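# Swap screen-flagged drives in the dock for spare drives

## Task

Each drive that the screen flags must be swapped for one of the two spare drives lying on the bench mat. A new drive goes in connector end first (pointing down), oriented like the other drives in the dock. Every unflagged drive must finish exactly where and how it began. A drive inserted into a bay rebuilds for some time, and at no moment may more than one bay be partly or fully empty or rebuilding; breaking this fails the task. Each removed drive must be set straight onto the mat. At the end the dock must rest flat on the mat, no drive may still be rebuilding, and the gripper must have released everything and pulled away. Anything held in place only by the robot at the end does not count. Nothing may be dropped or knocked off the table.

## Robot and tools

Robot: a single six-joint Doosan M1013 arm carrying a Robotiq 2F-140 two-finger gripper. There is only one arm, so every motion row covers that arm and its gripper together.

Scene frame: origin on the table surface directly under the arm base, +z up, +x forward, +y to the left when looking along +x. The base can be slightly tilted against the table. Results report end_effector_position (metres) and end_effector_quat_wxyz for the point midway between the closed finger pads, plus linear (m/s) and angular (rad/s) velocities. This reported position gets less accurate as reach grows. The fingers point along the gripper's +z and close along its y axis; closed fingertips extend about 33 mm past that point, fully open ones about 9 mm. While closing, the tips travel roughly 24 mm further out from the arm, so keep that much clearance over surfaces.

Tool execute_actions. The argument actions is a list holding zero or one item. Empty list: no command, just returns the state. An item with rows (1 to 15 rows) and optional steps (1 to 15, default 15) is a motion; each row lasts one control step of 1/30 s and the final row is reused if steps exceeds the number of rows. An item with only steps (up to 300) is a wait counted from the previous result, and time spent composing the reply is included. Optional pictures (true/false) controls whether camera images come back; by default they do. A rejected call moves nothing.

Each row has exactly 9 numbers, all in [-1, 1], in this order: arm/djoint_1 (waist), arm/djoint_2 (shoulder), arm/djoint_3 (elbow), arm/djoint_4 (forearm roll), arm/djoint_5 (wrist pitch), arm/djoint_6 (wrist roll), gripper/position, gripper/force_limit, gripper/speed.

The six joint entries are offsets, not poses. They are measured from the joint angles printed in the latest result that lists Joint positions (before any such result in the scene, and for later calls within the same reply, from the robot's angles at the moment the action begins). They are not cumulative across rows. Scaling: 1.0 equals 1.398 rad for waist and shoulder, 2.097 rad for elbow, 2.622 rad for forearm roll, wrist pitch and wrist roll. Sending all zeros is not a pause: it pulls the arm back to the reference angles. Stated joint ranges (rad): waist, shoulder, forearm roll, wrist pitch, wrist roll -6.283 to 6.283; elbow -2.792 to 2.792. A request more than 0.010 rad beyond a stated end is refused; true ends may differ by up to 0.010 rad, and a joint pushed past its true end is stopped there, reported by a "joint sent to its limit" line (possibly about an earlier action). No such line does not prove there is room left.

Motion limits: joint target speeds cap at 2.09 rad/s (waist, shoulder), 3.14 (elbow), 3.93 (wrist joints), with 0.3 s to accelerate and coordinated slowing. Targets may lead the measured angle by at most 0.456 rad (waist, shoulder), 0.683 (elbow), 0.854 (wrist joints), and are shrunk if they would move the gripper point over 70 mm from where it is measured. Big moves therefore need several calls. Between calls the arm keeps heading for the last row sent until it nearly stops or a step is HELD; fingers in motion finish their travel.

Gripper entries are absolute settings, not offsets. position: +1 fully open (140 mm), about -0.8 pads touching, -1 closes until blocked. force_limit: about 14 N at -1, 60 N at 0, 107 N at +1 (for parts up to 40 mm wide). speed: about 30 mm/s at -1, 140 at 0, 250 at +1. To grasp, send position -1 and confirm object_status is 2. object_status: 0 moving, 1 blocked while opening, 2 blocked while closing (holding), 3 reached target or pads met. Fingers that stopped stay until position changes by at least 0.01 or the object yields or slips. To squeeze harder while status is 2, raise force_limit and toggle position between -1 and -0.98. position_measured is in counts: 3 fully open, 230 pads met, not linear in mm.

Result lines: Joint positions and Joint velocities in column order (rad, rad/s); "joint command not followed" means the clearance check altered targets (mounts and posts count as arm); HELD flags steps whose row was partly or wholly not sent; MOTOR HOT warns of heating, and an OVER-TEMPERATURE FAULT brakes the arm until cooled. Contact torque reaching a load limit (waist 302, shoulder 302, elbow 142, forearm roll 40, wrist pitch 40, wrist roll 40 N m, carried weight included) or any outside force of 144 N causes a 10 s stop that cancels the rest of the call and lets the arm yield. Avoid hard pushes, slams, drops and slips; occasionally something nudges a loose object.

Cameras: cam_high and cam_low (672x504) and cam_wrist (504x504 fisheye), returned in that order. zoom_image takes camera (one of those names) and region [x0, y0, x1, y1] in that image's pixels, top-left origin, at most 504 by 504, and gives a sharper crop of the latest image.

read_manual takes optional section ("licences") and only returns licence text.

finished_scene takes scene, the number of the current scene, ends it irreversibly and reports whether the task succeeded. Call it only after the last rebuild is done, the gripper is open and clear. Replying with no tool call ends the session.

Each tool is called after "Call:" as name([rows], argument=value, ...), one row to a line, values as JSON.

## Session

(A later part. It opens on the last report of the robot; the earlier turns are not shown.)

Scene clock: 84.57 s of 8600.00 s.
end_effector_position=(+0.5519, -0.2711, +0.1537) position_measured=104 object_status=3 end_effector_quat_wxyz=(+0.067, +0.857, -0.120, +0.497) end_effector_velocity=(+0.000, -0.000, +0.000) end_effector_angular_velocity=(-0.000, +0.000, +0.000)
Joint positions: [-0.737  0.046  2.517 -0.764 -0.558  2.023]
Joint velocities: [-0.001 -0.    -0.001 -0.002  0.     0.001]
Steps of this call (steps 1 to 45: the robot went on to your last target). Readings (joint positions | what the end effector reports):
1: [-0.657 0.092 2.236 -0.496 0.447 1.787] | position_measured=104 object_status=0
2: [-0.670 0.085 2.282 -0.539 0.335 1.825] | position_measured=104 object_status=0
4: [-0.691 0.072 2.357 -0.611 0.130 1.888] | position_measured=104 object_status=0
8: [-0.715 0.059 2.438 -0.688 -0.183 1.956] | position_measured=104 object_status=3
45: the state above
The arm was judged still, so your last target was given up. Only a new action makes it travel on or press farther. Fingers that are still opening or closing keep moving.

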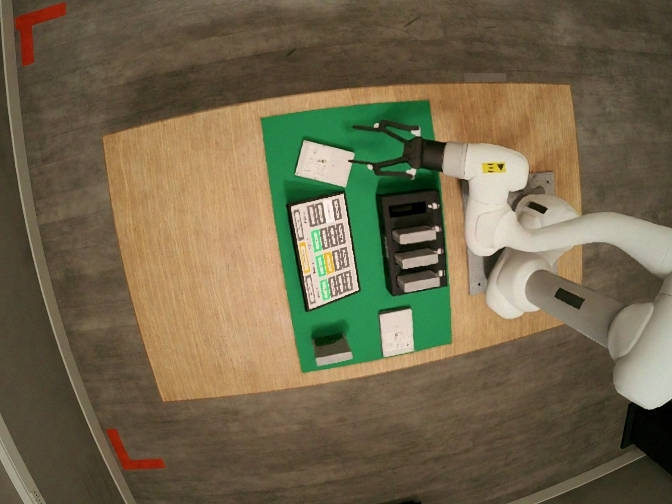

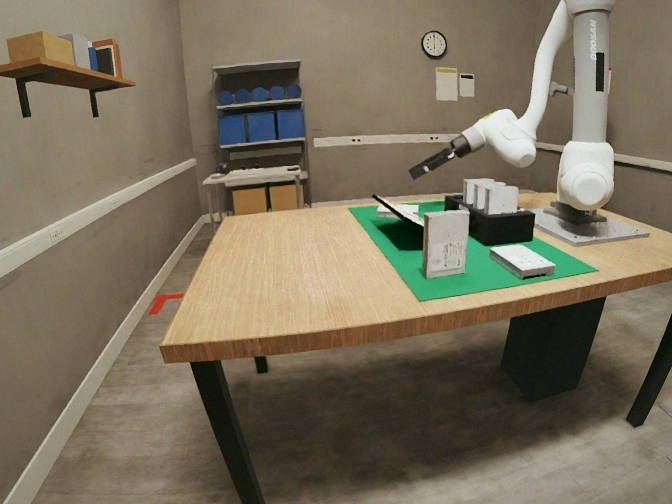

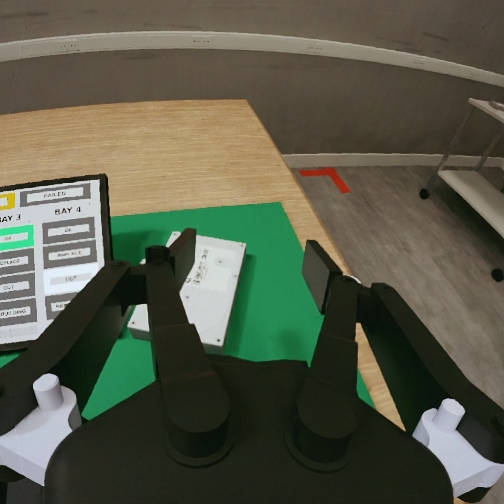

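Call:
execute_actions([
  {"rows":[[0,0,-0.362,0.291,0.3,-0.7,1,1,0]]},
], pictures=false)

Call:
execute_actions([
  {"steps":30},
], pictures=false)

Call:
execute_actions([
  {"rows":[[0.2325,0.0795,0,0,0.381,-0.665,1,1,0]]},
], pictures=false)

Call:
execute_actions([
  {"steps":30},
])

Scene clock: 97.67 s of 8600.00 s.
end_effector_position=(+0.6205, -0.4572, +0.2999) position_measured=4 object_status=0 end_effector_quat_wxyz=(+0.256, +0.845, -0.094, +0.459) end_effector_velocity=(+0.118, -0.299, +0.366) end_effector_angular_velocity=(-0.749, +0.431, -0.074)
Joint positions: [-0.737  0.046  2.176 -0.415 -0.199  1.535]
Joint velocities: [ 0.001  0.    -0.764  0.756  0.78  -1.416]
Steps of this call (steps 1 to 378: nothing new was sent; steps 379 to 393: all 15 steps of this action). Readings (joint positions | what the end effector reports):
379: [-0.737 0.046 2.516 -0.763 -0.557 2.022] | position_measured=104 object_status=0
380: [-0.737 0.046 2.507 -0.752 -0.546 2.010] | position_measured=98 object_status=0
382: [-0.737 0.046 2.458 -0.698 -0.491 1.949] | position_measured=83 object_status=0
386: [-0.737 0.046 2.357 -0.595 -0.384 1.820] | position_measured=53 object_status=0
393: the state above

Scene clock: 98.67 s of 8600.00 s.
end_effector_position=(+0.6786, -0.5440, +0.5114) position_measured=3 object_status=3 end_effector_quat_wxyz=(+0.456, +0.802, +0.278, +0.265) end_effector_velocity=(-0.000, -0.001, +0.000) end_effector_angular_velocity=(-0.000, -0.001, -0.001)
Joint positions: [-0.737  0.046  1.758 -0.001  0.228  0.188]
Joint velocities: [-0.001  0.    -0.    -0.    -0.     0.001]
Steps of this call (steps 1 to 30: the robot went on to your last target). Readings (joint positions | what the end effector reports):
1: [-0.737 0.046 2.150 -0.390 -0.173 1.486] | position_measured=3 object_status=0
2: [-0.737 0.046 2.124 -0.364 -0.147 1.433] | position_measured=3 object_status=0
4: [-0.737 0.046 2.073 -0.314 -0.095 1.320] | position_measured=3 object_status=0
8: [-0.737 0.046 1.976 -0.217 0.005 1.048] | position_measured=3 object_status=3
30: the state above

Scene clock: 99.17 s of 8600.00 s.
end_effector_position=(+0.6784, -0.3752, +0.3447) position_measured=3 object_status=3 end_effector_quat_wxyz=(+0.262, +0.737, +0.617, +0.090) end_effector_velocity=(-0.110, +0.376, -0.276) end_effector_angular_velocity=(-0.123, +1.446, +1.703)
Joint positions: [-0.573  0.102  1.757 -0.001  0.723 -0.372]
Joint velocities: [ 0.339  0.116 -0.001 -0.     1.062 -1.607]
Steps of this call (steps 1 to 15: all 15 steps of this action). Readings (joint positions | what the end effector reports):
1: [-0.737 0.046 1.758 -0.001 0.230 0.186] | position_measured=3 object_status=3
2: [-0.733 0.047 1.757 -0.001 0.242 0.174] | position_measured=3 object_status=3
4: [-0.708 0.056 1.757 -0.001 0.306 0.110] | position_measured=3 object_status=3
8: [-0.656 0.074 1.757 -0.001 0.460 -0.045] | position_measured=3 object_status=3
15: the state above

Scene clock: 100.17 s of 8600.00 s.
end_effector_position=(+0.5889, -0.2043, +0.2605) position_measured=3 object_status=3 end_effector_quat_wxyz=(+0.002, +0.200, +0.980, +0.001) end_effector_velocity=(-0.000, -0.000, -0.000) end_effector_angular_velocity=(+0.000, +0.001, -0.001)
Joint positions: [-0.412  0.157  1.758 -0.001  1.227 -1.555]
Joint velocities: [-0.001 -0.     0.001 -0.     0.    -0.   ]
Steps of this call (steps 1 to 30: the robot went on to your last target). Readings (joint positions | what the end effector reports):
1: [-0.561 0.106 1.757 -0.001 0.759 -0.428] | position_measured=3 object_status=3
2: [-0.550 0.110 1.757 -0.001 0.794 -0.487] | position_measured=3 object_status=3
4: [-0.528 0.117 1.757 -0.001 0.863 -0.616] | position_measured=3 object_status=3
8: [-0.487 0.131 1.757 -0.001 0.993 -0.925] | position_measured=3 object_status=3
30: the state above

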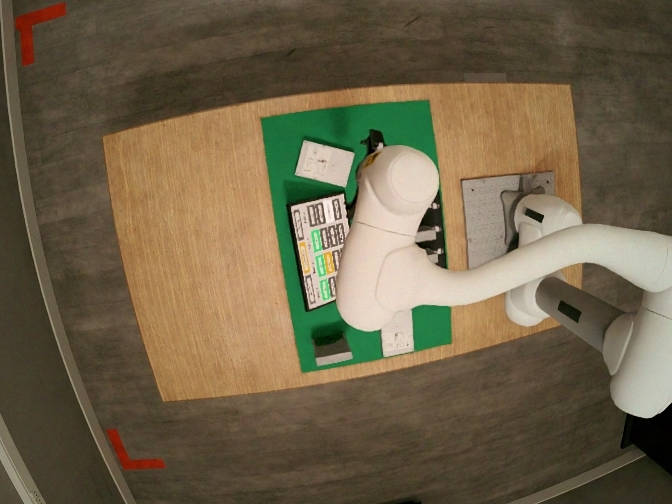

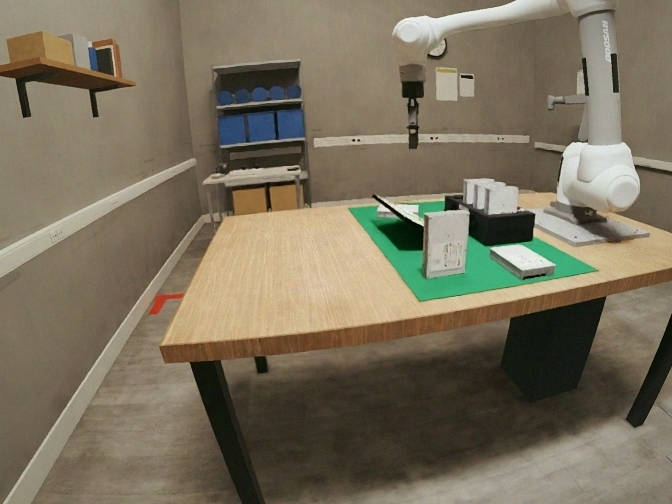

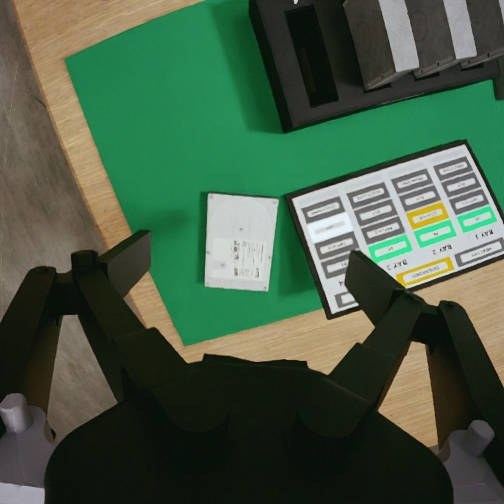

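Call:
execute_actions(actions=[])

Scene clock: 120.57 s of 8600.00 s.
end_effector_position=(+0.5889, -0.2043, +0.2605) position_measured=3 object_status=3 end_effector_quat_wxyz=(+0.002, +0.200, +0.980, +0.001) end_effector_velocity=(+0.000, -0.000, +0.000) end_effector_angular_velocity=(+0.000, -0.001, +0.002)
Joint positions: [-0.412  0.157  1.758 -0.001  1.227 -1.555]
Joint velocities: [-0.    -0.    -0.     0.    -0.001 -0.002]
Steps of this call (steps 1 to 15: the robot went on to your last target; steps 16 to 612: nothing new was sent). Readings (joint positions | what the end effector reports):
1: [-0.412 0.157 1.758 -0.001 1.227 -1.555] | position_measured=3 object_status=3
2: [-0.412 0.157 1.758 -0.001 1.227 -1.555] | position_measured=3 object_status=3
4: [-0.412 0.157 1.758 -0.001 1.227 -1.555] | position_measured=3 object_status=3
8: [-0.412 0.157 1.758 -0.001 1.227 -1.555] | position_measured=3 object_status=3
612: the state above
The arm was judged still, so your last target was given up. Only a new action makes it travel on or press farther. Fingers that are still opening or closing keep moving.

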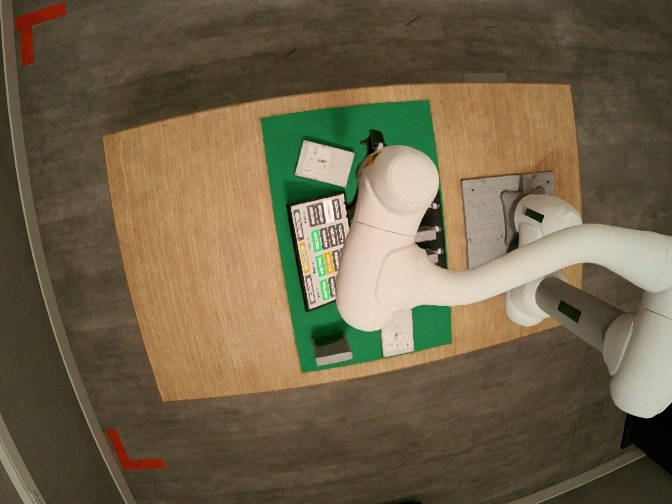

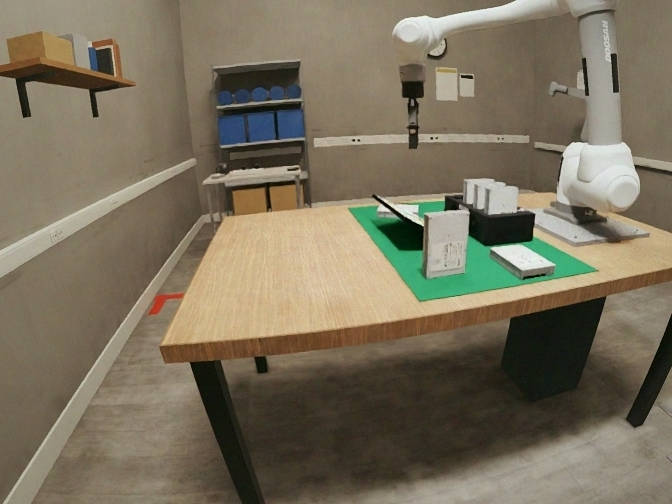

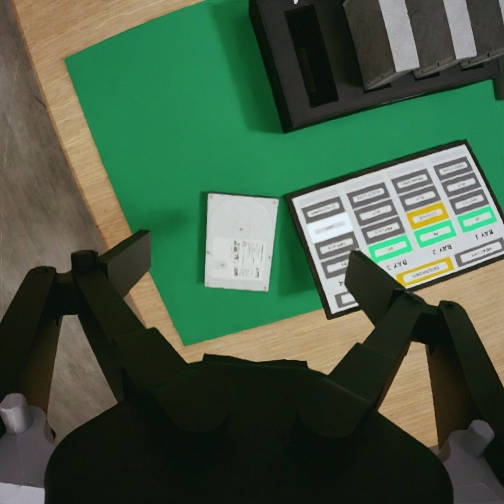

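Call:
execute_actions([
  {"rows":[[-0.018,0.1242,0.0258,0,-0.087,-0.0095,0.75,1,0]],"steps":15},
], pictures=false)

Call:
execute_actions([
  {"steps":10},
])

Scene clock: 125.13 s of 8600.00 s.
end_effector_position=(+0.6286, -0.2382, +0.1210) position_measured=35 object_status=3 end_effector_quat_wxyz=(+0.002, +0.200, +0.980, +0.001) end_effector_velocity=(+0.001, -0.002, -0.002) end_effector_angular_velocity=(-0.002, -0.001, +0.000)
Joint positions: [-0.438  0.33   1.812 -0.001  0.999 -1.58 ]
Joint velocities: [-0.001  0.003 -0.001 -0.002 -0.004 -0.   ]
Steps of this call (steps 1 to 122: nothing new was sent; steps 123 to 137: all 15 steps of this action). Readings (joint positions | what the end effector reports):
123: [-0.412 0.158 1.758 -0.001 1.226 -1.556] | position_measured=3 object_status=0
124: [-0.413 0.163 1.759 -0.001 1.218 -1.557] | position_measured=9 object_status=0
126: [-0.418 0.198 1.770 -0.001 1.172 -1.562] | position_measured=24 object_status=0
130: [-0.431 0.284 1.797 -0.001 1.060 -1.574] | position_measured=35 object_status=0
137: the state above

Scene clock: 125.47 s of 8600.00 s.
end_effector_position=(+0.6285, -0.2382, +0.1207) position_measured=35 object_status=3 end_effector_quat_wxyz=(+0.002, +0.200, +0.980, +0.001) end_effector_velocity=(-0.001, -0.000, -0.001) end_effector_angular_velocity=(+0.001, +0.001, -0.001)
Joint positions: [-0.438  0.33   1.812 -0.001  0.999 -1.58 ]
Joint velocities: [-0.001  0.     0.001  0.     0.    -0.   ]
Steps of this call (steps 1 to 10: the robot went on to your last target). Readings (joint positions | what the end effector reports):
1: [-0.438 0.330 1.812 -0.001 0.999 -1.580] | position_measured=35 object_status=3
2: [-0.438 0.330 1.812 -0.001 0.999 -1.580] | position_measured=35 object_status=3
4: [-0.438 0.330 1.812 -0.001 0.999 -1.580] | position_measured=35 object_status=3
8: [-0.438 0.330 1.812 -0.001 0.999 -1.580] | position_measured=35 object_status=3
10: the state above

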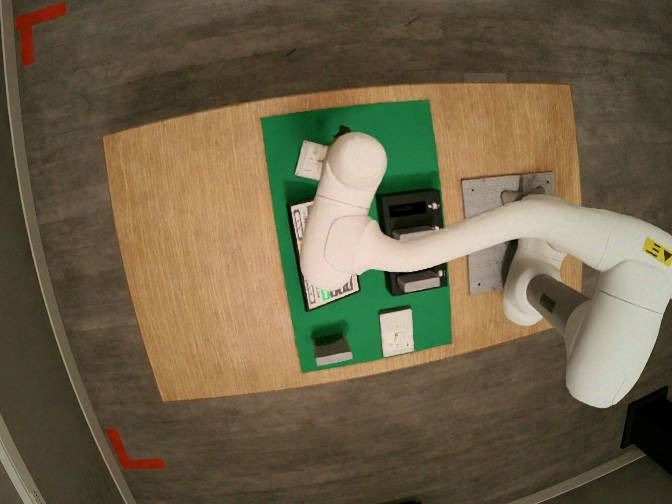

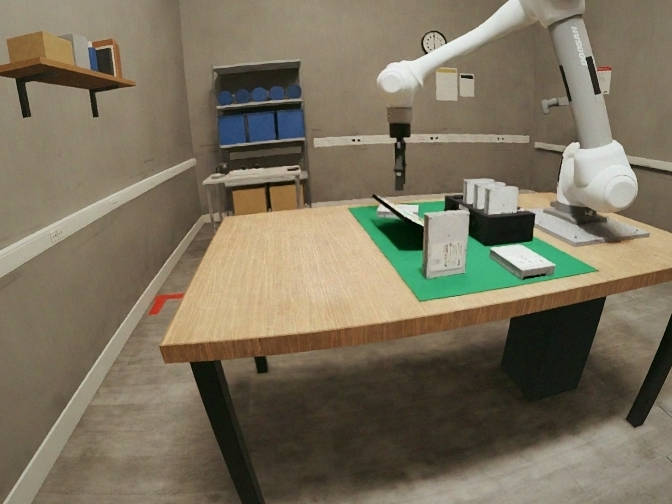

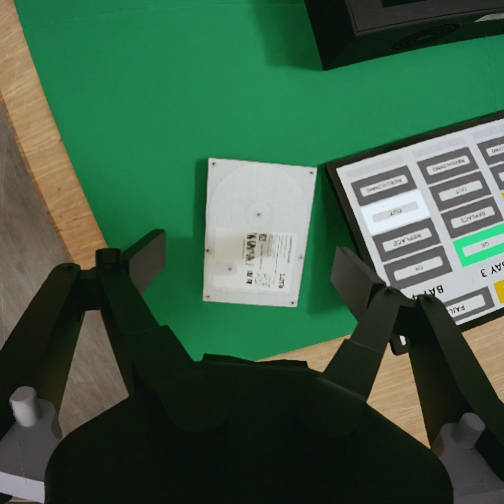

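Call:
execute_actions([
  {"rows":[[0.003,0.034,0.017,0,-0.032,0.005,0.75,1,0],[0.003,0.034,0.017,0,-0.032,0.005,0.75,1,0],[0.003,0.034,0.017,0,-0.032,0.005,0.75,1,0],[0.003,0.034,0.017,0,-0.032,0.005,0.75,1,0],[0.003,0.034,0.017,0,-0.032,0.005,0.75,1,0],[0.003,0.034,0.017,0,-0.032,0.005,0.75,1,0],[0.003,0.068,0.0316,0,-0.0613,0.005,0.75,1,0]],"steps":15},
], pictures=false)

Call:
execute_actions([
  {"steps":10},
])

Call:
execute_actions([
  {"rows":[[0,0,0,0,0,0,-1,1,-0.5]],"steps":15},
])

Scene clock: 135.53 s of 8600.00 s.
end_effector_position=(+0.6299, -0.2354, +0.0276) position_measured=35 object_status=3 end_effector_quat_wxyz=(+0.002, +0.204, +0.979, +0.001) end_effector_velocity=(+0.001, -0.001, -0.000) end_effector_angular_velocity=(-0.002, -0.004, -0.001)
Joint positions: [-0.433  0.425  1.878 -0.001  0.838 -1.567]
Joint velocities: [-0.    -0.     0.001  0.    -0.004  0.   ]
Steps of this call (steps 1 to 15: the robot went on to your last target; steps 16 to 287: nothing new was sent; steps 288 to 302: all 15 steps of this action). Readings (joint positions | what the end effector reports):
288: [-0.438 0.331 1.812 -0.001 0.997 -1.580] | position_measured=35 object_status=3
289: [-0.437 0.337 1.816 -0.000 0.986 -1.579] | position_measured=35 object_status=3
291: [-0.435 0.365 1.838 -0.000 0.938 -1.571] | position_measured=35 object_status=3
295: [-0.433 0.385 1.851 -0.001 0.903 -1.567] | position_measured=35 object_status=3
302: the state above

Scene clock: 135.87 s of 8600.00 s.
end_effector_position=(+0.6298, -0.2353, +0.0273) position_measured=35 object_status=3 end_effector_quat_wxyz=(+0.002, +0.204, +0.979, +0.001) end_effector_velocity=(-0.001, -0.001, -0.000) end_effector_angular_velocity=(-0.001, +0.001, -0.000)
Joint positions: [-0.433  0.426  1.878 -0.001  0.838 -1.567]
Joint velocities: [-0.002  0.     0.    -0.002  0.    -0.   ]
Steps of this call (steps 1 to 10: the robot went on to your last target). Readings (joint positions | what the end effector reports):
1: [-0.433 0.425 1.878 -0.001 0.838 -1.567] | position_measured=35 object_status=3
2: [-0.433 0.425 1.878 -0.001 0.838 -1.567] | position_measured=35 object_status=3
4: [-0.433 0.425 1.878 -0.001 0.838 -1.567] | position_measured=35 object_status=3
8: [-0.433 0.426 1.878 -0.001 0.838 -1.567] | position_measured=35 object_status=3
10: the state above

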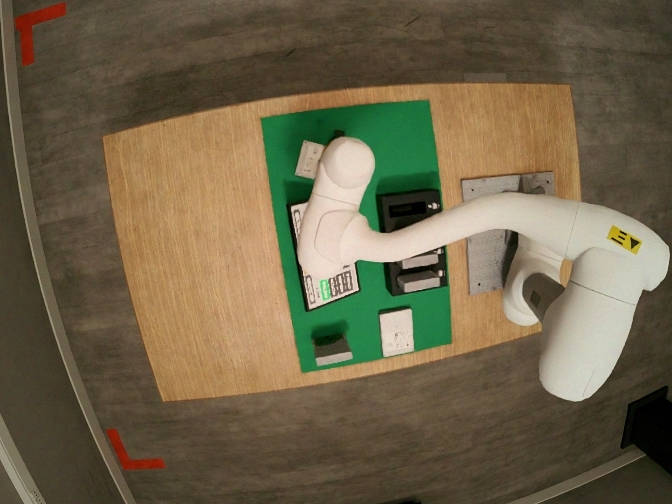

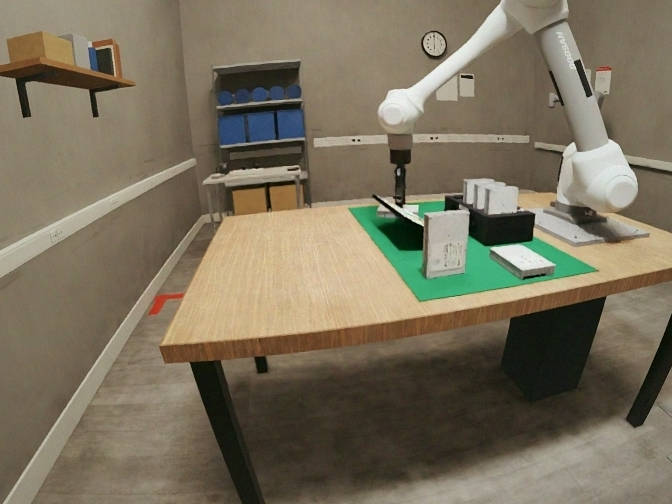

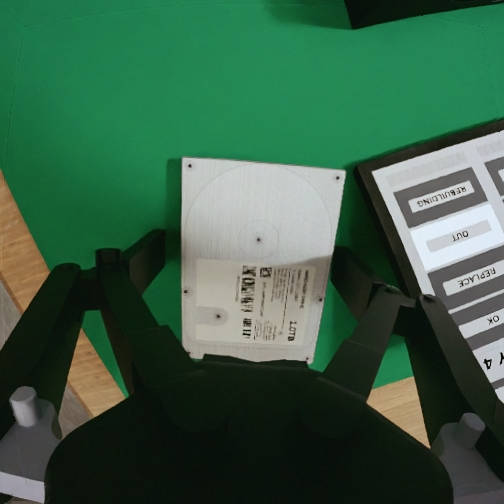

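Scene clock: 136.37 s of 8600.00 s.
end_effector_position=(+0.6299, -0.2352, +0.0275) position_measured=80 object_status=0 end_effector_quat_wxyz=(+0.002, +0.204, +0.979, +0.001) end_effector_velocity=(+0.000, -0.000, +0.000) end_effector_angular_velocity=(-0.001, -0.000, +0.001)
Joint positions: [-0.433  0.425  1.878 -0.001  0.838 -1.567]
Joint velocities: [ 0.    -0.    -0.001 -0.001  0.    -0.   ]
Steps of this call (steps 1 to 15: all 15 steps of this action). Readings (joint positions | what the end effector reports):
1: [-0.433 0.426 1.878 -0.001 0.838 -1.567] | position_measured=35 object_status=0
2: [-0.433 0.426 1.878 -0.001 0.838 -1.567] | position_measured=38 object_status=0
4: [-0.433 0.426 1.878 -0.001 0.838 -1.567] | position_measured=47 object_status=0
8: [-0.433 0.426 1.878 -0.001 0.838 -1.567] | position_measured=66 object_status=0
15: the state above

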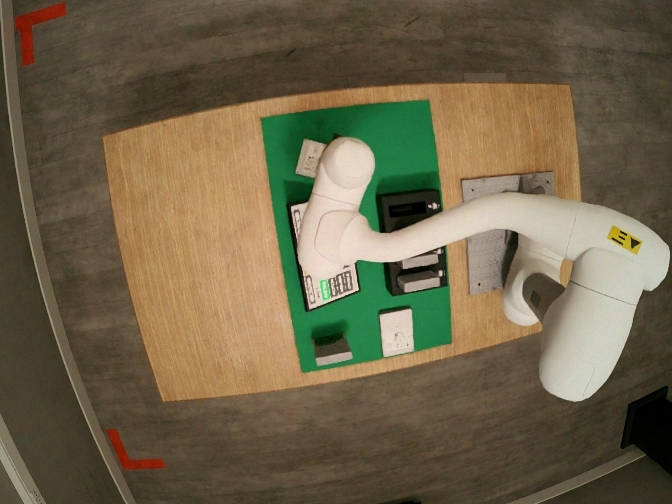

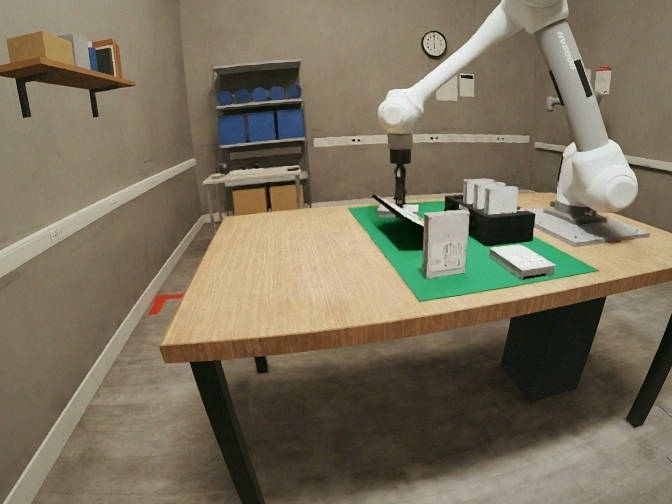

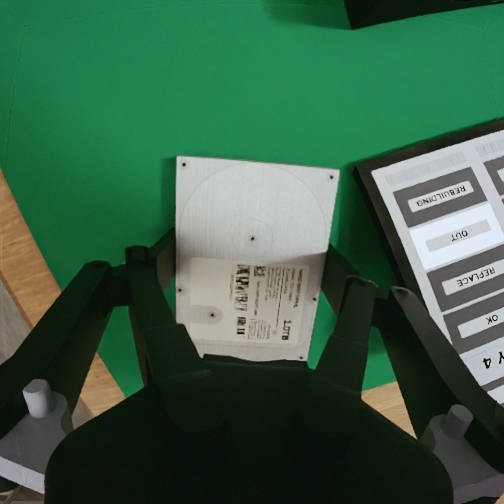

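Call:
execute_actions([
  {"rows":[[0,-0.068,-0.0316,0,0.0613,0,-1,1,0],[0,-0.068,-0.0316,0,0.0613,0,-1,1,0],[0,-0.068,-0.0316,0,0.0613,0,-1,1,0],[0,-0.068,-0.0316,0,0.0613,0,-1,1,0],[0,-0.068,-0.0316,0,0.0613,0,-1,1,0],[0,-0.1645,-0.159,0,0.2147,0,-1,1,0]],"steps":15},
], pictures=false)

Call:
execute_actions([
  {"steps":20},
], pictures=false)

Call:
execute_actions([
  {"rows":[[-0.1516,0,0,0,-0.5,0.6,-1,1,0]],"steps":15},
], pictures=false)

Call:
execute_actions([
  {"steps":60},
], pictures=false)

Scene clock: 164.43 s of 8600.00 s.
end_effector_position=(+0.6389, -0.2404, +0.2693) position_measured=81 object_status=2 end_effector_quat_wxyz=(+0.002, +0.205, +0.979, +0.001) end_effector_velocity=(-0.038, +0.015, +0.557) end_effector_angular_velocity=(-0.002, -0.007, -0.001)
Joint positions: [-0.434  0.244  1.634 -0.001  1.264 -1.567]
Joint velocities: [ 0.001 -0.336 -0.616  0.002  0.945  0.   ]
Steps of this call (steps 1 to 15: the robot went on to your last target; steps 16 to 827: nothing new was sent; steps 828 to 842: all 15 steps of this action). Readings (joint positions | what the end effector reports):
828: [-0.433 0.425 1.877 -0.001 0.839 -1.567] | position_measured=80 object_status=2
829: [-0.433 0.420 1.874 -0.001 0.849 -1.567] | position_measured=80 object_status=2
831: [-0.434 0.385 1.850 -0.001 0.908 -1.567] | position_measured=81 object_status=2
835: [-0.434 0.325 1.784 -0.001 1.034 -1.567] | position_measured=81 object_status=2
842: the state above

Scene clock: 165.10 s of 8600.00 s.
end_effector_position=(+0.6284, -0.2361, +0.3507) position_measured=81 object_status=2 end_effector_quat_wxyz=(+0.002, +0.204, +0.979, +0.001) end_effector_velocity=(-0.001, -0.000, -0.001) end_effector_angular_velocity=(+0.001, +0.001, -0.001)
Joint positions: [-0.433  0.195  1.544 -0.001  1.401 -1.567]
Joint velocities: [-0.001 -0.     0.002  0.001 -0.     0.   ]
Steps of this call (steps 1 to 20: the robot went on to your last target). Readings (joint positions | what the end effector reports):
1: [-0.434 0.233 1.613 -0.001 1.296 -1.567] | position_measured=81 object_status=2
2: [-0.434 0.221 1.592 -0.001 1.327 -1.567] | position_measured=81 object_status=2
4: [-0.433 0.202 1.558 -0.001 1.380 -1.567] | position_measured=81 object_status=2
8: [-0.433 0.196 1.545 -0.001 1.400 -1.567] | position_measured=81 object_status=2
20: the state above

Scene clock: 165.60 s of 8600.00 s.
end_effector_position=(+0.7584, -0.3982, +0.4077) position_measured=81 object_status=2 end_effector_quat_wxyz=(+0.293, +0.509, +0.809, +0.013) end_effector_velocity=(+0.249, -0.332, +0.253) end_effector_angular_velocity=(+0.034, -1.585, -1.402)
Joint positions: [-0.547  0.195  1.544 -0.001  0.809 -0.969]
Joint velocities: [-0.19  -0.     0.001  0.    -1.363  1.458]
Steps of this call (steps 1 to 15: all 15 steps of this action). Readings (joint positions | what the end effector reports):
1: [-0.434 0.195 1.544 -0.001 1.400 -1.566] | position_measured=81 object_status=2
2: [-0.436 0.195 1.544 -0.001 1.390 -1.554] | position_measured=81 object_status=2
4: [-0.452 0.195 1.544 -0.001 1.327 -1.488] | position_measured=81 object_status=2
8: [-0.494 0.195 1.544 -0.001 1.138 -1.300] | position_measured=81 object_status=2
15: the state above

Scene clock: 167.60 s of 8600.00 s.
end_effector_position=(+0.8251, -0.5504, +0.5982) position_measured=81 object_status=2 end_effector_quat_wxyz=(+0.542, +0.706, +0.359, +0.282) end_effector_velocity=(-0.000, -0.000, +0.001) end_effector_angular_velocity=(+0.000, -0.001, -0.001)
Joint positions: [-0.645  0.195  1.544 -0.001  0.09   0.006]
Joint velocities: [-0.    -0.    -0.001  0.     0.     0.001]
Steps of this call (steps 1 to 45: the robot went on to your last target; steps 46 to 60: nothing new was sent). Readings (joint positions | what the end effector reports):
1: [-0.553 0.195 1.544 -0.001 0.763 -0.919] | position_measured=81 object_status=2
2: [-0.559 0.195 1.544 -0.001 0.719 -0.866] | position_measured=81 object_status=2
4: [-0.571 0.195 1.544 -0.001 0.631 -0.753] | position_measured=81 object_status=2
8: [-0.594 0.195 1.544 -0.001 0.460 -0.513] | position_measured=81 object_status=2
60: the state above
The arm was judged still, so your last target was given up. Only a new action makes it travel on or press farther. Fingers that are still opening or closing keep moving.

Call:
execute_actions([
  {"rows":[[0,-0.1187,0.5057,0,-0.4394,0.597,-1,1,0]],"steps":15},
], pictures=false)

Call:
execute_actions([
  {"steps":70},
])

Scene clock: 170.27 s of 8600.00 s.
end_effector_position=(+0.7184, -0.4733, +0.4532) position_measured=81 object_status=2 end_effector_quat_wxyz=(+0.474, +0.723, +0.109, +0.490) end_effector_velocity=(-0.272, +0.196, -0.345) end_effector_angular_velocity=(+1.041, -0.897, -0.098)
Joint positions: [-0.645  0.102  2.054 -0.001 -0.511  0.648]
Joint velocities: [-0.    -0.128  0.973  0.002 -0.97   1.37 ]
Steps of this call (steps 1 to 65: nothing new was sent; steps 66 to 80: all 15 steps of this action). Readings (joint positions | what the end effector reports):
66: [-0.645 0.195 1.545 -0.001 0.089 0.007] | position_measured=81 object_status=2
67: [-0.645 0.193 1.555 -0.001 0.076 0.019] | position_measured=81 object_status=2
69: [-0.645 0.180 1.608 -0.001 0.010 0.086] | position_measured=81 object_status=2
73: [-0.645 0.141 1.791 -0.001 -0.218 0.314] | position_measured=81 object_status=2
80: the state above

Scene clock: 172.60 s of 8600.00 s.
end_effector_position=(+0.5251, -0.3342, +0.2988) position_measured=81 object_status=2 end_effector_quat_wxyz=(+0.214, +0.673, -0.217, +0.674) end_effector_velocity=(-0.000, +0.000, -0.000) end_effector_angular_velocity=(+0.001, -0.000, -0.001)
Joint positions: [-0.645  0.029  2.605 -0.001 -1.062  1.571]
Joint velocities: [ 0.001 -0.     0.001  0.001 -0.     0.   ]
Steps of this call (steps 1 to 45: the robot went on to your last target; steps 46 to 70: nothing new was sent). Readings (joint positions | what the end effector reports):
1: [-0.645 0.097 2.086 -0.001 -0.544 0.696] | position_measured=81 object_status=2
2: [-0.645 0.093 2.118 -0.001 -0.576 0.745] | position_measured=81 object_status=2
4: [-0.645 0.085 2.181 -0.001 -0.638 0.849] | position_measured=81 object_status=2
8: [-0.645 0.069 2.305 -0.001 -0.762 1.059] | position_measured=81 object_status=2
70: the state above
The arm was judged still, so your last target was given up. Only a new action makes it travel on or press farther. Fingers that are still opening or closing keep moving.

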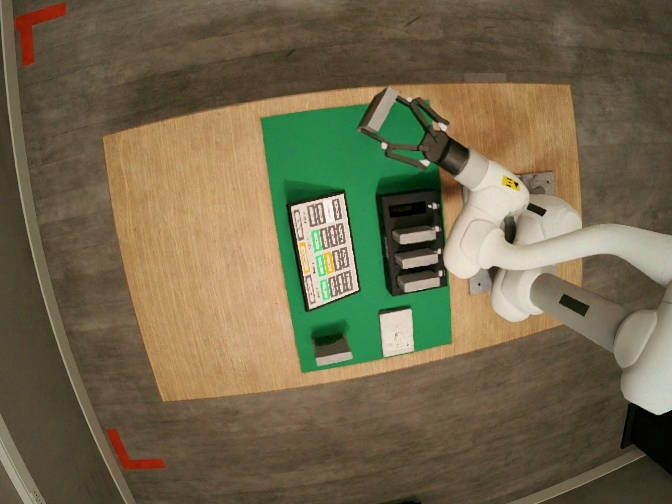

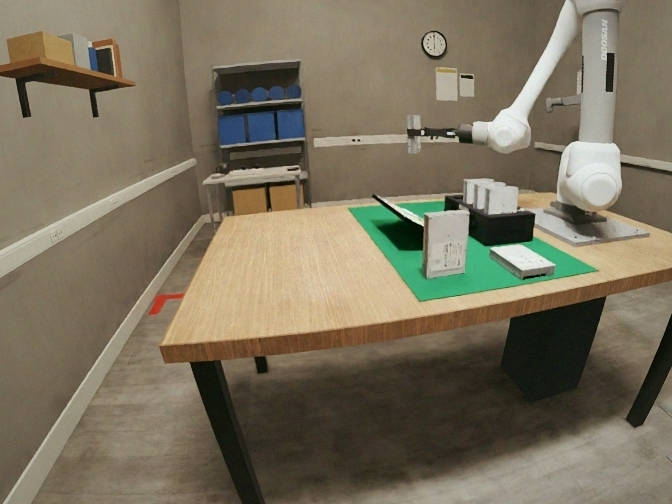

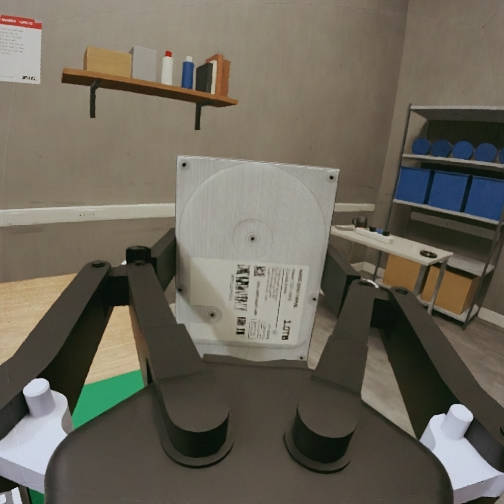

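Call:
execute_actions([
  {"rows":[[0,0.3705,0.0228,0,-0.2162,0,-1,1,0]],"steps":15},
], pictures=false)

Call:
execute_actions([
  {"steps":30},
])

Scene clock: 187.10 s of 8600.00 s.
end_effector_position=(+0.5336, -0.3402, +0.2133) position_measured=81 object_status=2 end_effector_quat_wxyz=(+0.217, +0.664, -0.215, +0.682) end_effector_velocity=(+0.000, +0.001, -0.000) end_effector_angular_velocity=(+0.000, +0.001, +0.002)
Joint positions: [-0.645  0.326  2.633  0.    -1.411  1.571]
Joint velocities: [ 0.002 -0.     0.001 -0.001  0.    -0.   ]
FORCE FAULT: contact force on the arm reached its limit, and the arm stopped for 10 seconds. The contact can be on any part of the arm, not only on its tool. The arm's remaining commands of this call were not run. The arm holds still and accepts commands again. Move the arm away from the contact; if what it grips holds it there, let go first. Pushing or pulling that hard again can fault the arm again.
The stop began at step 135 of this call (marked STOPPED below). From that step on the arm followed nothing that you had sent. 4 steps, steps kept back included, did not run and will not run. Nothing is kept back now, and the robot has no last target.
Steps of this call (steps 1 to 123: nothing new was sent; steps 124 to 134: the first 11 steps of this action; steps 135 to 435: the stop). Readings (joint positions | what the end effector reports):
124: [-0.645 0.030 2.605 -0.001 -1.063 1.571] | position_measured=81 object_status=2
125: [-0.645 0.036 2.606 -0.001 -1.071 1.571] | position_measured=81 object_status=2
127: [-0.645 0.072 2.609 -0.001 -1.115 1.571] | position_measured=81 object_status=2
131: [-0.645 0.225 2.624 -0.001 -1.290 1.571] | position_measured=81 object_status=2
135: [-0.645 0.345 2.634 -0.000 -1.411 1.571] | position_measured=81 object_status=2 STOPPED
435: the state above

Scene clock: 187.13 s of 8600.00 s.
end_effector_position=(+0.5336, -0.3402, +0.2134) position_measured=81 object_status=2 end_effector_quat_wxyz=(+0.217, +0.664, -0.215, +0.682) end_effector_velocity=(-0.000, -0.001, +0.001) end_effector_angular_velocity=(+0.000, -0.002, -0.001)
Joint positions: [-0.645  0.326  2.633  0.    -1.411  1.571]
Joint velocities: [-0.001 -0.001 -0.    -0.    -0.     0.001]
A stop began in an earlier call of the same reply, so what this call sent did not run. Send another action.
Steps of this call (step 1: nothing new was sent). Readings (joint positions | what the end effector reports):
1: the state above

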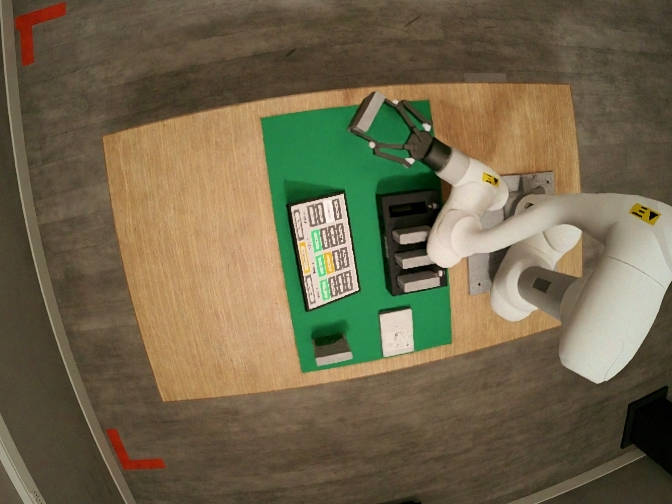

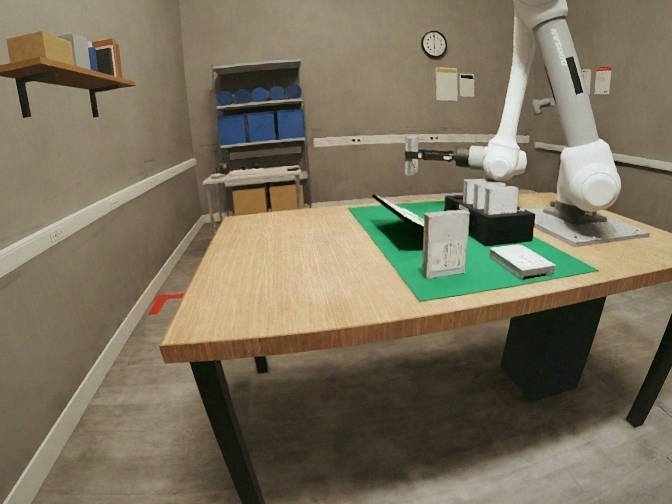

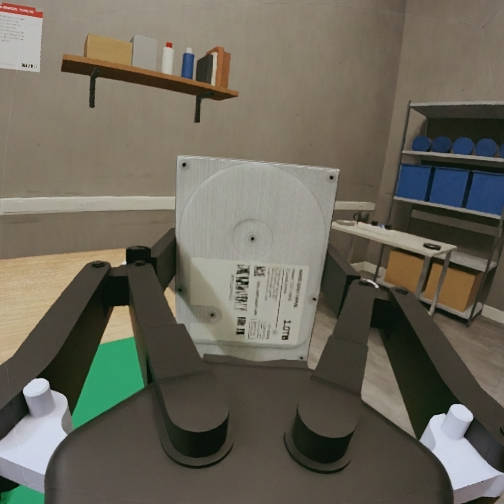

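Call:
execute_actions([
  {"rows":[[0,-0.212,0,0,0.1,0,-1,1,0]],"steps":15},
], pictures=false)

Call:
execute_actions([
  {"steps":15},
], pictures=false)

Call:
execute_actions([
  {"rows":[[0,0,-0.3,0.6,0.4386,-0.6,-1,1,0]],"steps":15},
], pictures=false)

Call:
execute_actions([
  {"steps":50},
])

Scene clock: 197.87 s of 8600.00 s.
end_effector_position=(+0.5133, -0.3262, +0.3105) position_measured=81 object_status=2 end_effector_quat_wxyz=(+0.221, +0.653, -0.211, +0.693) end_effector_velocity=(+0.000, -0.000, -0.001) end_effector_angular_velocity=(+0.002, +0.003, +0.000)
Joint positions: [-0.645  0.03   2.633  0.    -1.149  1.571]
Joint velocities: [-0.    -0.    -0.    -0.001  0.004  0.001]
Steps of this call (steps 1 to 307: nothing new was sent; steps 308 to 322: all 15 steps of this action). Readings (joint positions | what the end effector reports):
308: [-0.645 0.326 2.633 0.000 -1.411 1.571] | position_measured=81 object_status=2
309: [-0.645 0.320 2.633 0.000 -1.405 1.571] | position_measured=81 object_status=2
311: [-0.645 0.284 2.633 0.000 -1.373 1.571] | position_measured=81 object_status=2
315: [-0.645 0.136 2.633 0.000 -1.243 1.571] | position_measured=81 object_status=2
322: the state above

Scene clock: 198.37 s of 8600.00 s.
end_effector_position=(+0.5132, -0.3262, +0.3107) position_measured=81 object_status=2 end_effector_quat_wxyz=(+0.221, +0.653, -0.211, +0.693) end_effector_velocity=(+0.001, -0.001, +0.002) end_effector_angular_velocity=(-0.001, -0.003, -0.001)
Joint positions: [-0.645  0.03   2.633  0.    -1.149  1.571]
Joint velocities: [-0.001  0.    -0.003 -0.    -0.     0.001]
Steps of this call (steps 1 to 15: the robot went on to your last target). Readings (joint positions | what the end effector reports):
1: [-0.645 0.030 2.633 0.000 -1.149 1.571] | position_measured=81 object_status=2
2: [-0.645 0.030 2.633 0.000 -1.149 1.571] | position_measured=81 object_status=2
4: [-0.645 0.030 2.633 0.000 -1.149 1.571] | position_measured=81 object_status=2
8: [-0.645 0.030 2.633 0.000 -1.149 1.571] | position_measured=81 object_status=2
15: the state above
The arm was judged still, so your last target was given up. Only a new action makes it travel on or press farther. Fingers that are still opening or closing keep moving.

Scene clock: 198.87 s of 8600.00 s.
end_effector_position=(+0.5816, -0.4884, +0.3247) position_measured=81 object_status=2 end_effector_quat_wxyz=(+0.284, +0.768, -0.314, +0.480) end_effector_velocity=(+0.261, +0.037, +0.026) end_effector_angular_velocity=(+1.033, +0.521, +0.397)
Joint positions: [-0.645  0.03   2.189  0.878 -0.369  0.694]
Joint velocities: [-0.     0.    -0.843  2.86   1.684 -2.859]
Steps of this call (steps 1 to 15: all 15 steps of this action). Readings (joint positions | what the end effector reports):
1: [-0.645 0.030 2.632 0.002 -1.147 1.569] | position_measured=81 object_status=2
2: [-0.645 0.030 2.624 0.013 -1.135 1.557] | position_measured=81 object_status=2
4: [-0.645 0.030 2.576 0.080 -1.069 1.491] | position_measured=81 object_status=2
8: [-0.645 0.030 2.449 0.274 -0.875 1.297] | position_measured=81 object_status=2
15: the state above

Scene clock: 200.53 s of 8600.00 s.
end_effector_position=(+0.6825, -0.4471, +0.3903) position_measured=81 object_status=2 end_effector_quat_wxyz=(+0.159, +0.809, -0.261, +0.503) end_effector_velocity=(+0.002, +0.001, +0.002) end_effector_angular_velocity=(-0.001, -0.002, +0.002)
Joint positions: [-0.645  0.03   2.004  1.573  0.001 -0.002]
Joint velocities: [ 0.002  0.    -0.002  0.     0.     0.   ]
Steps of this call (steps 1 to 30: the robot went on to your last target; steps 31 to 50: nothing new was sent). Readings (joint positions | what the end effector reports):
1: [-0.645 0.030 2.162 0.973 -0.315 0.598] | position_measured=81 object_status=2
2: [-0.645 0.030 2.138 1.063 -0.267 0.508] | position_measured=81 object_status=2
4: [-0.645 0.030 2.096 1.223 -0.183 0.349] | position_measured=81 object_status=2
8: [-0.645 0.030 2.030 1.475 -0.051 0.096] | position_measured=81 object_status=2
50: the state above
The arm was judged still, so your last target was given up. Only a new action makes it travel on or press farther. Fingers that are still opening or closing keep moving.

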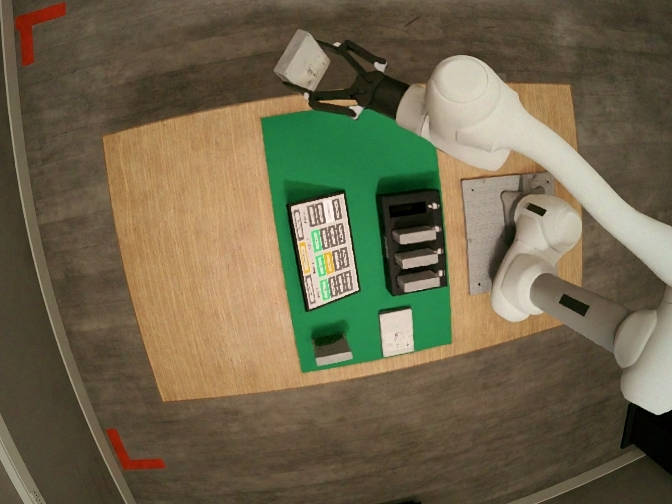

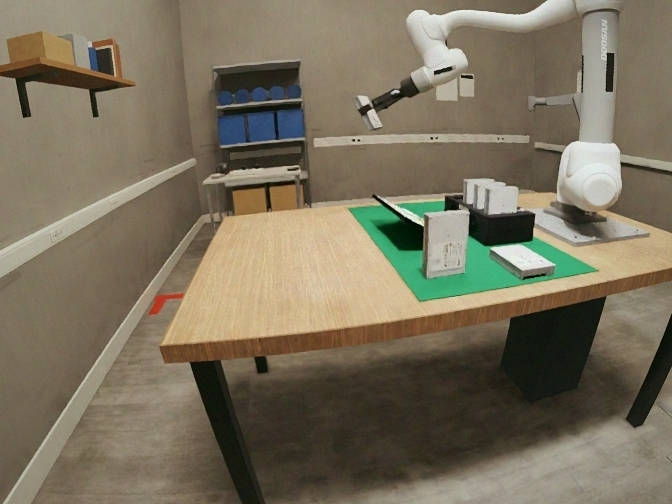

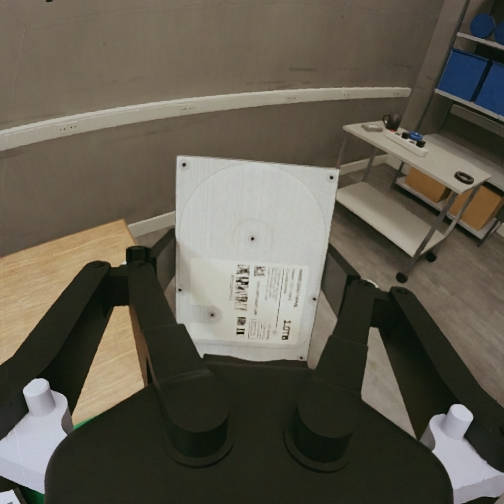

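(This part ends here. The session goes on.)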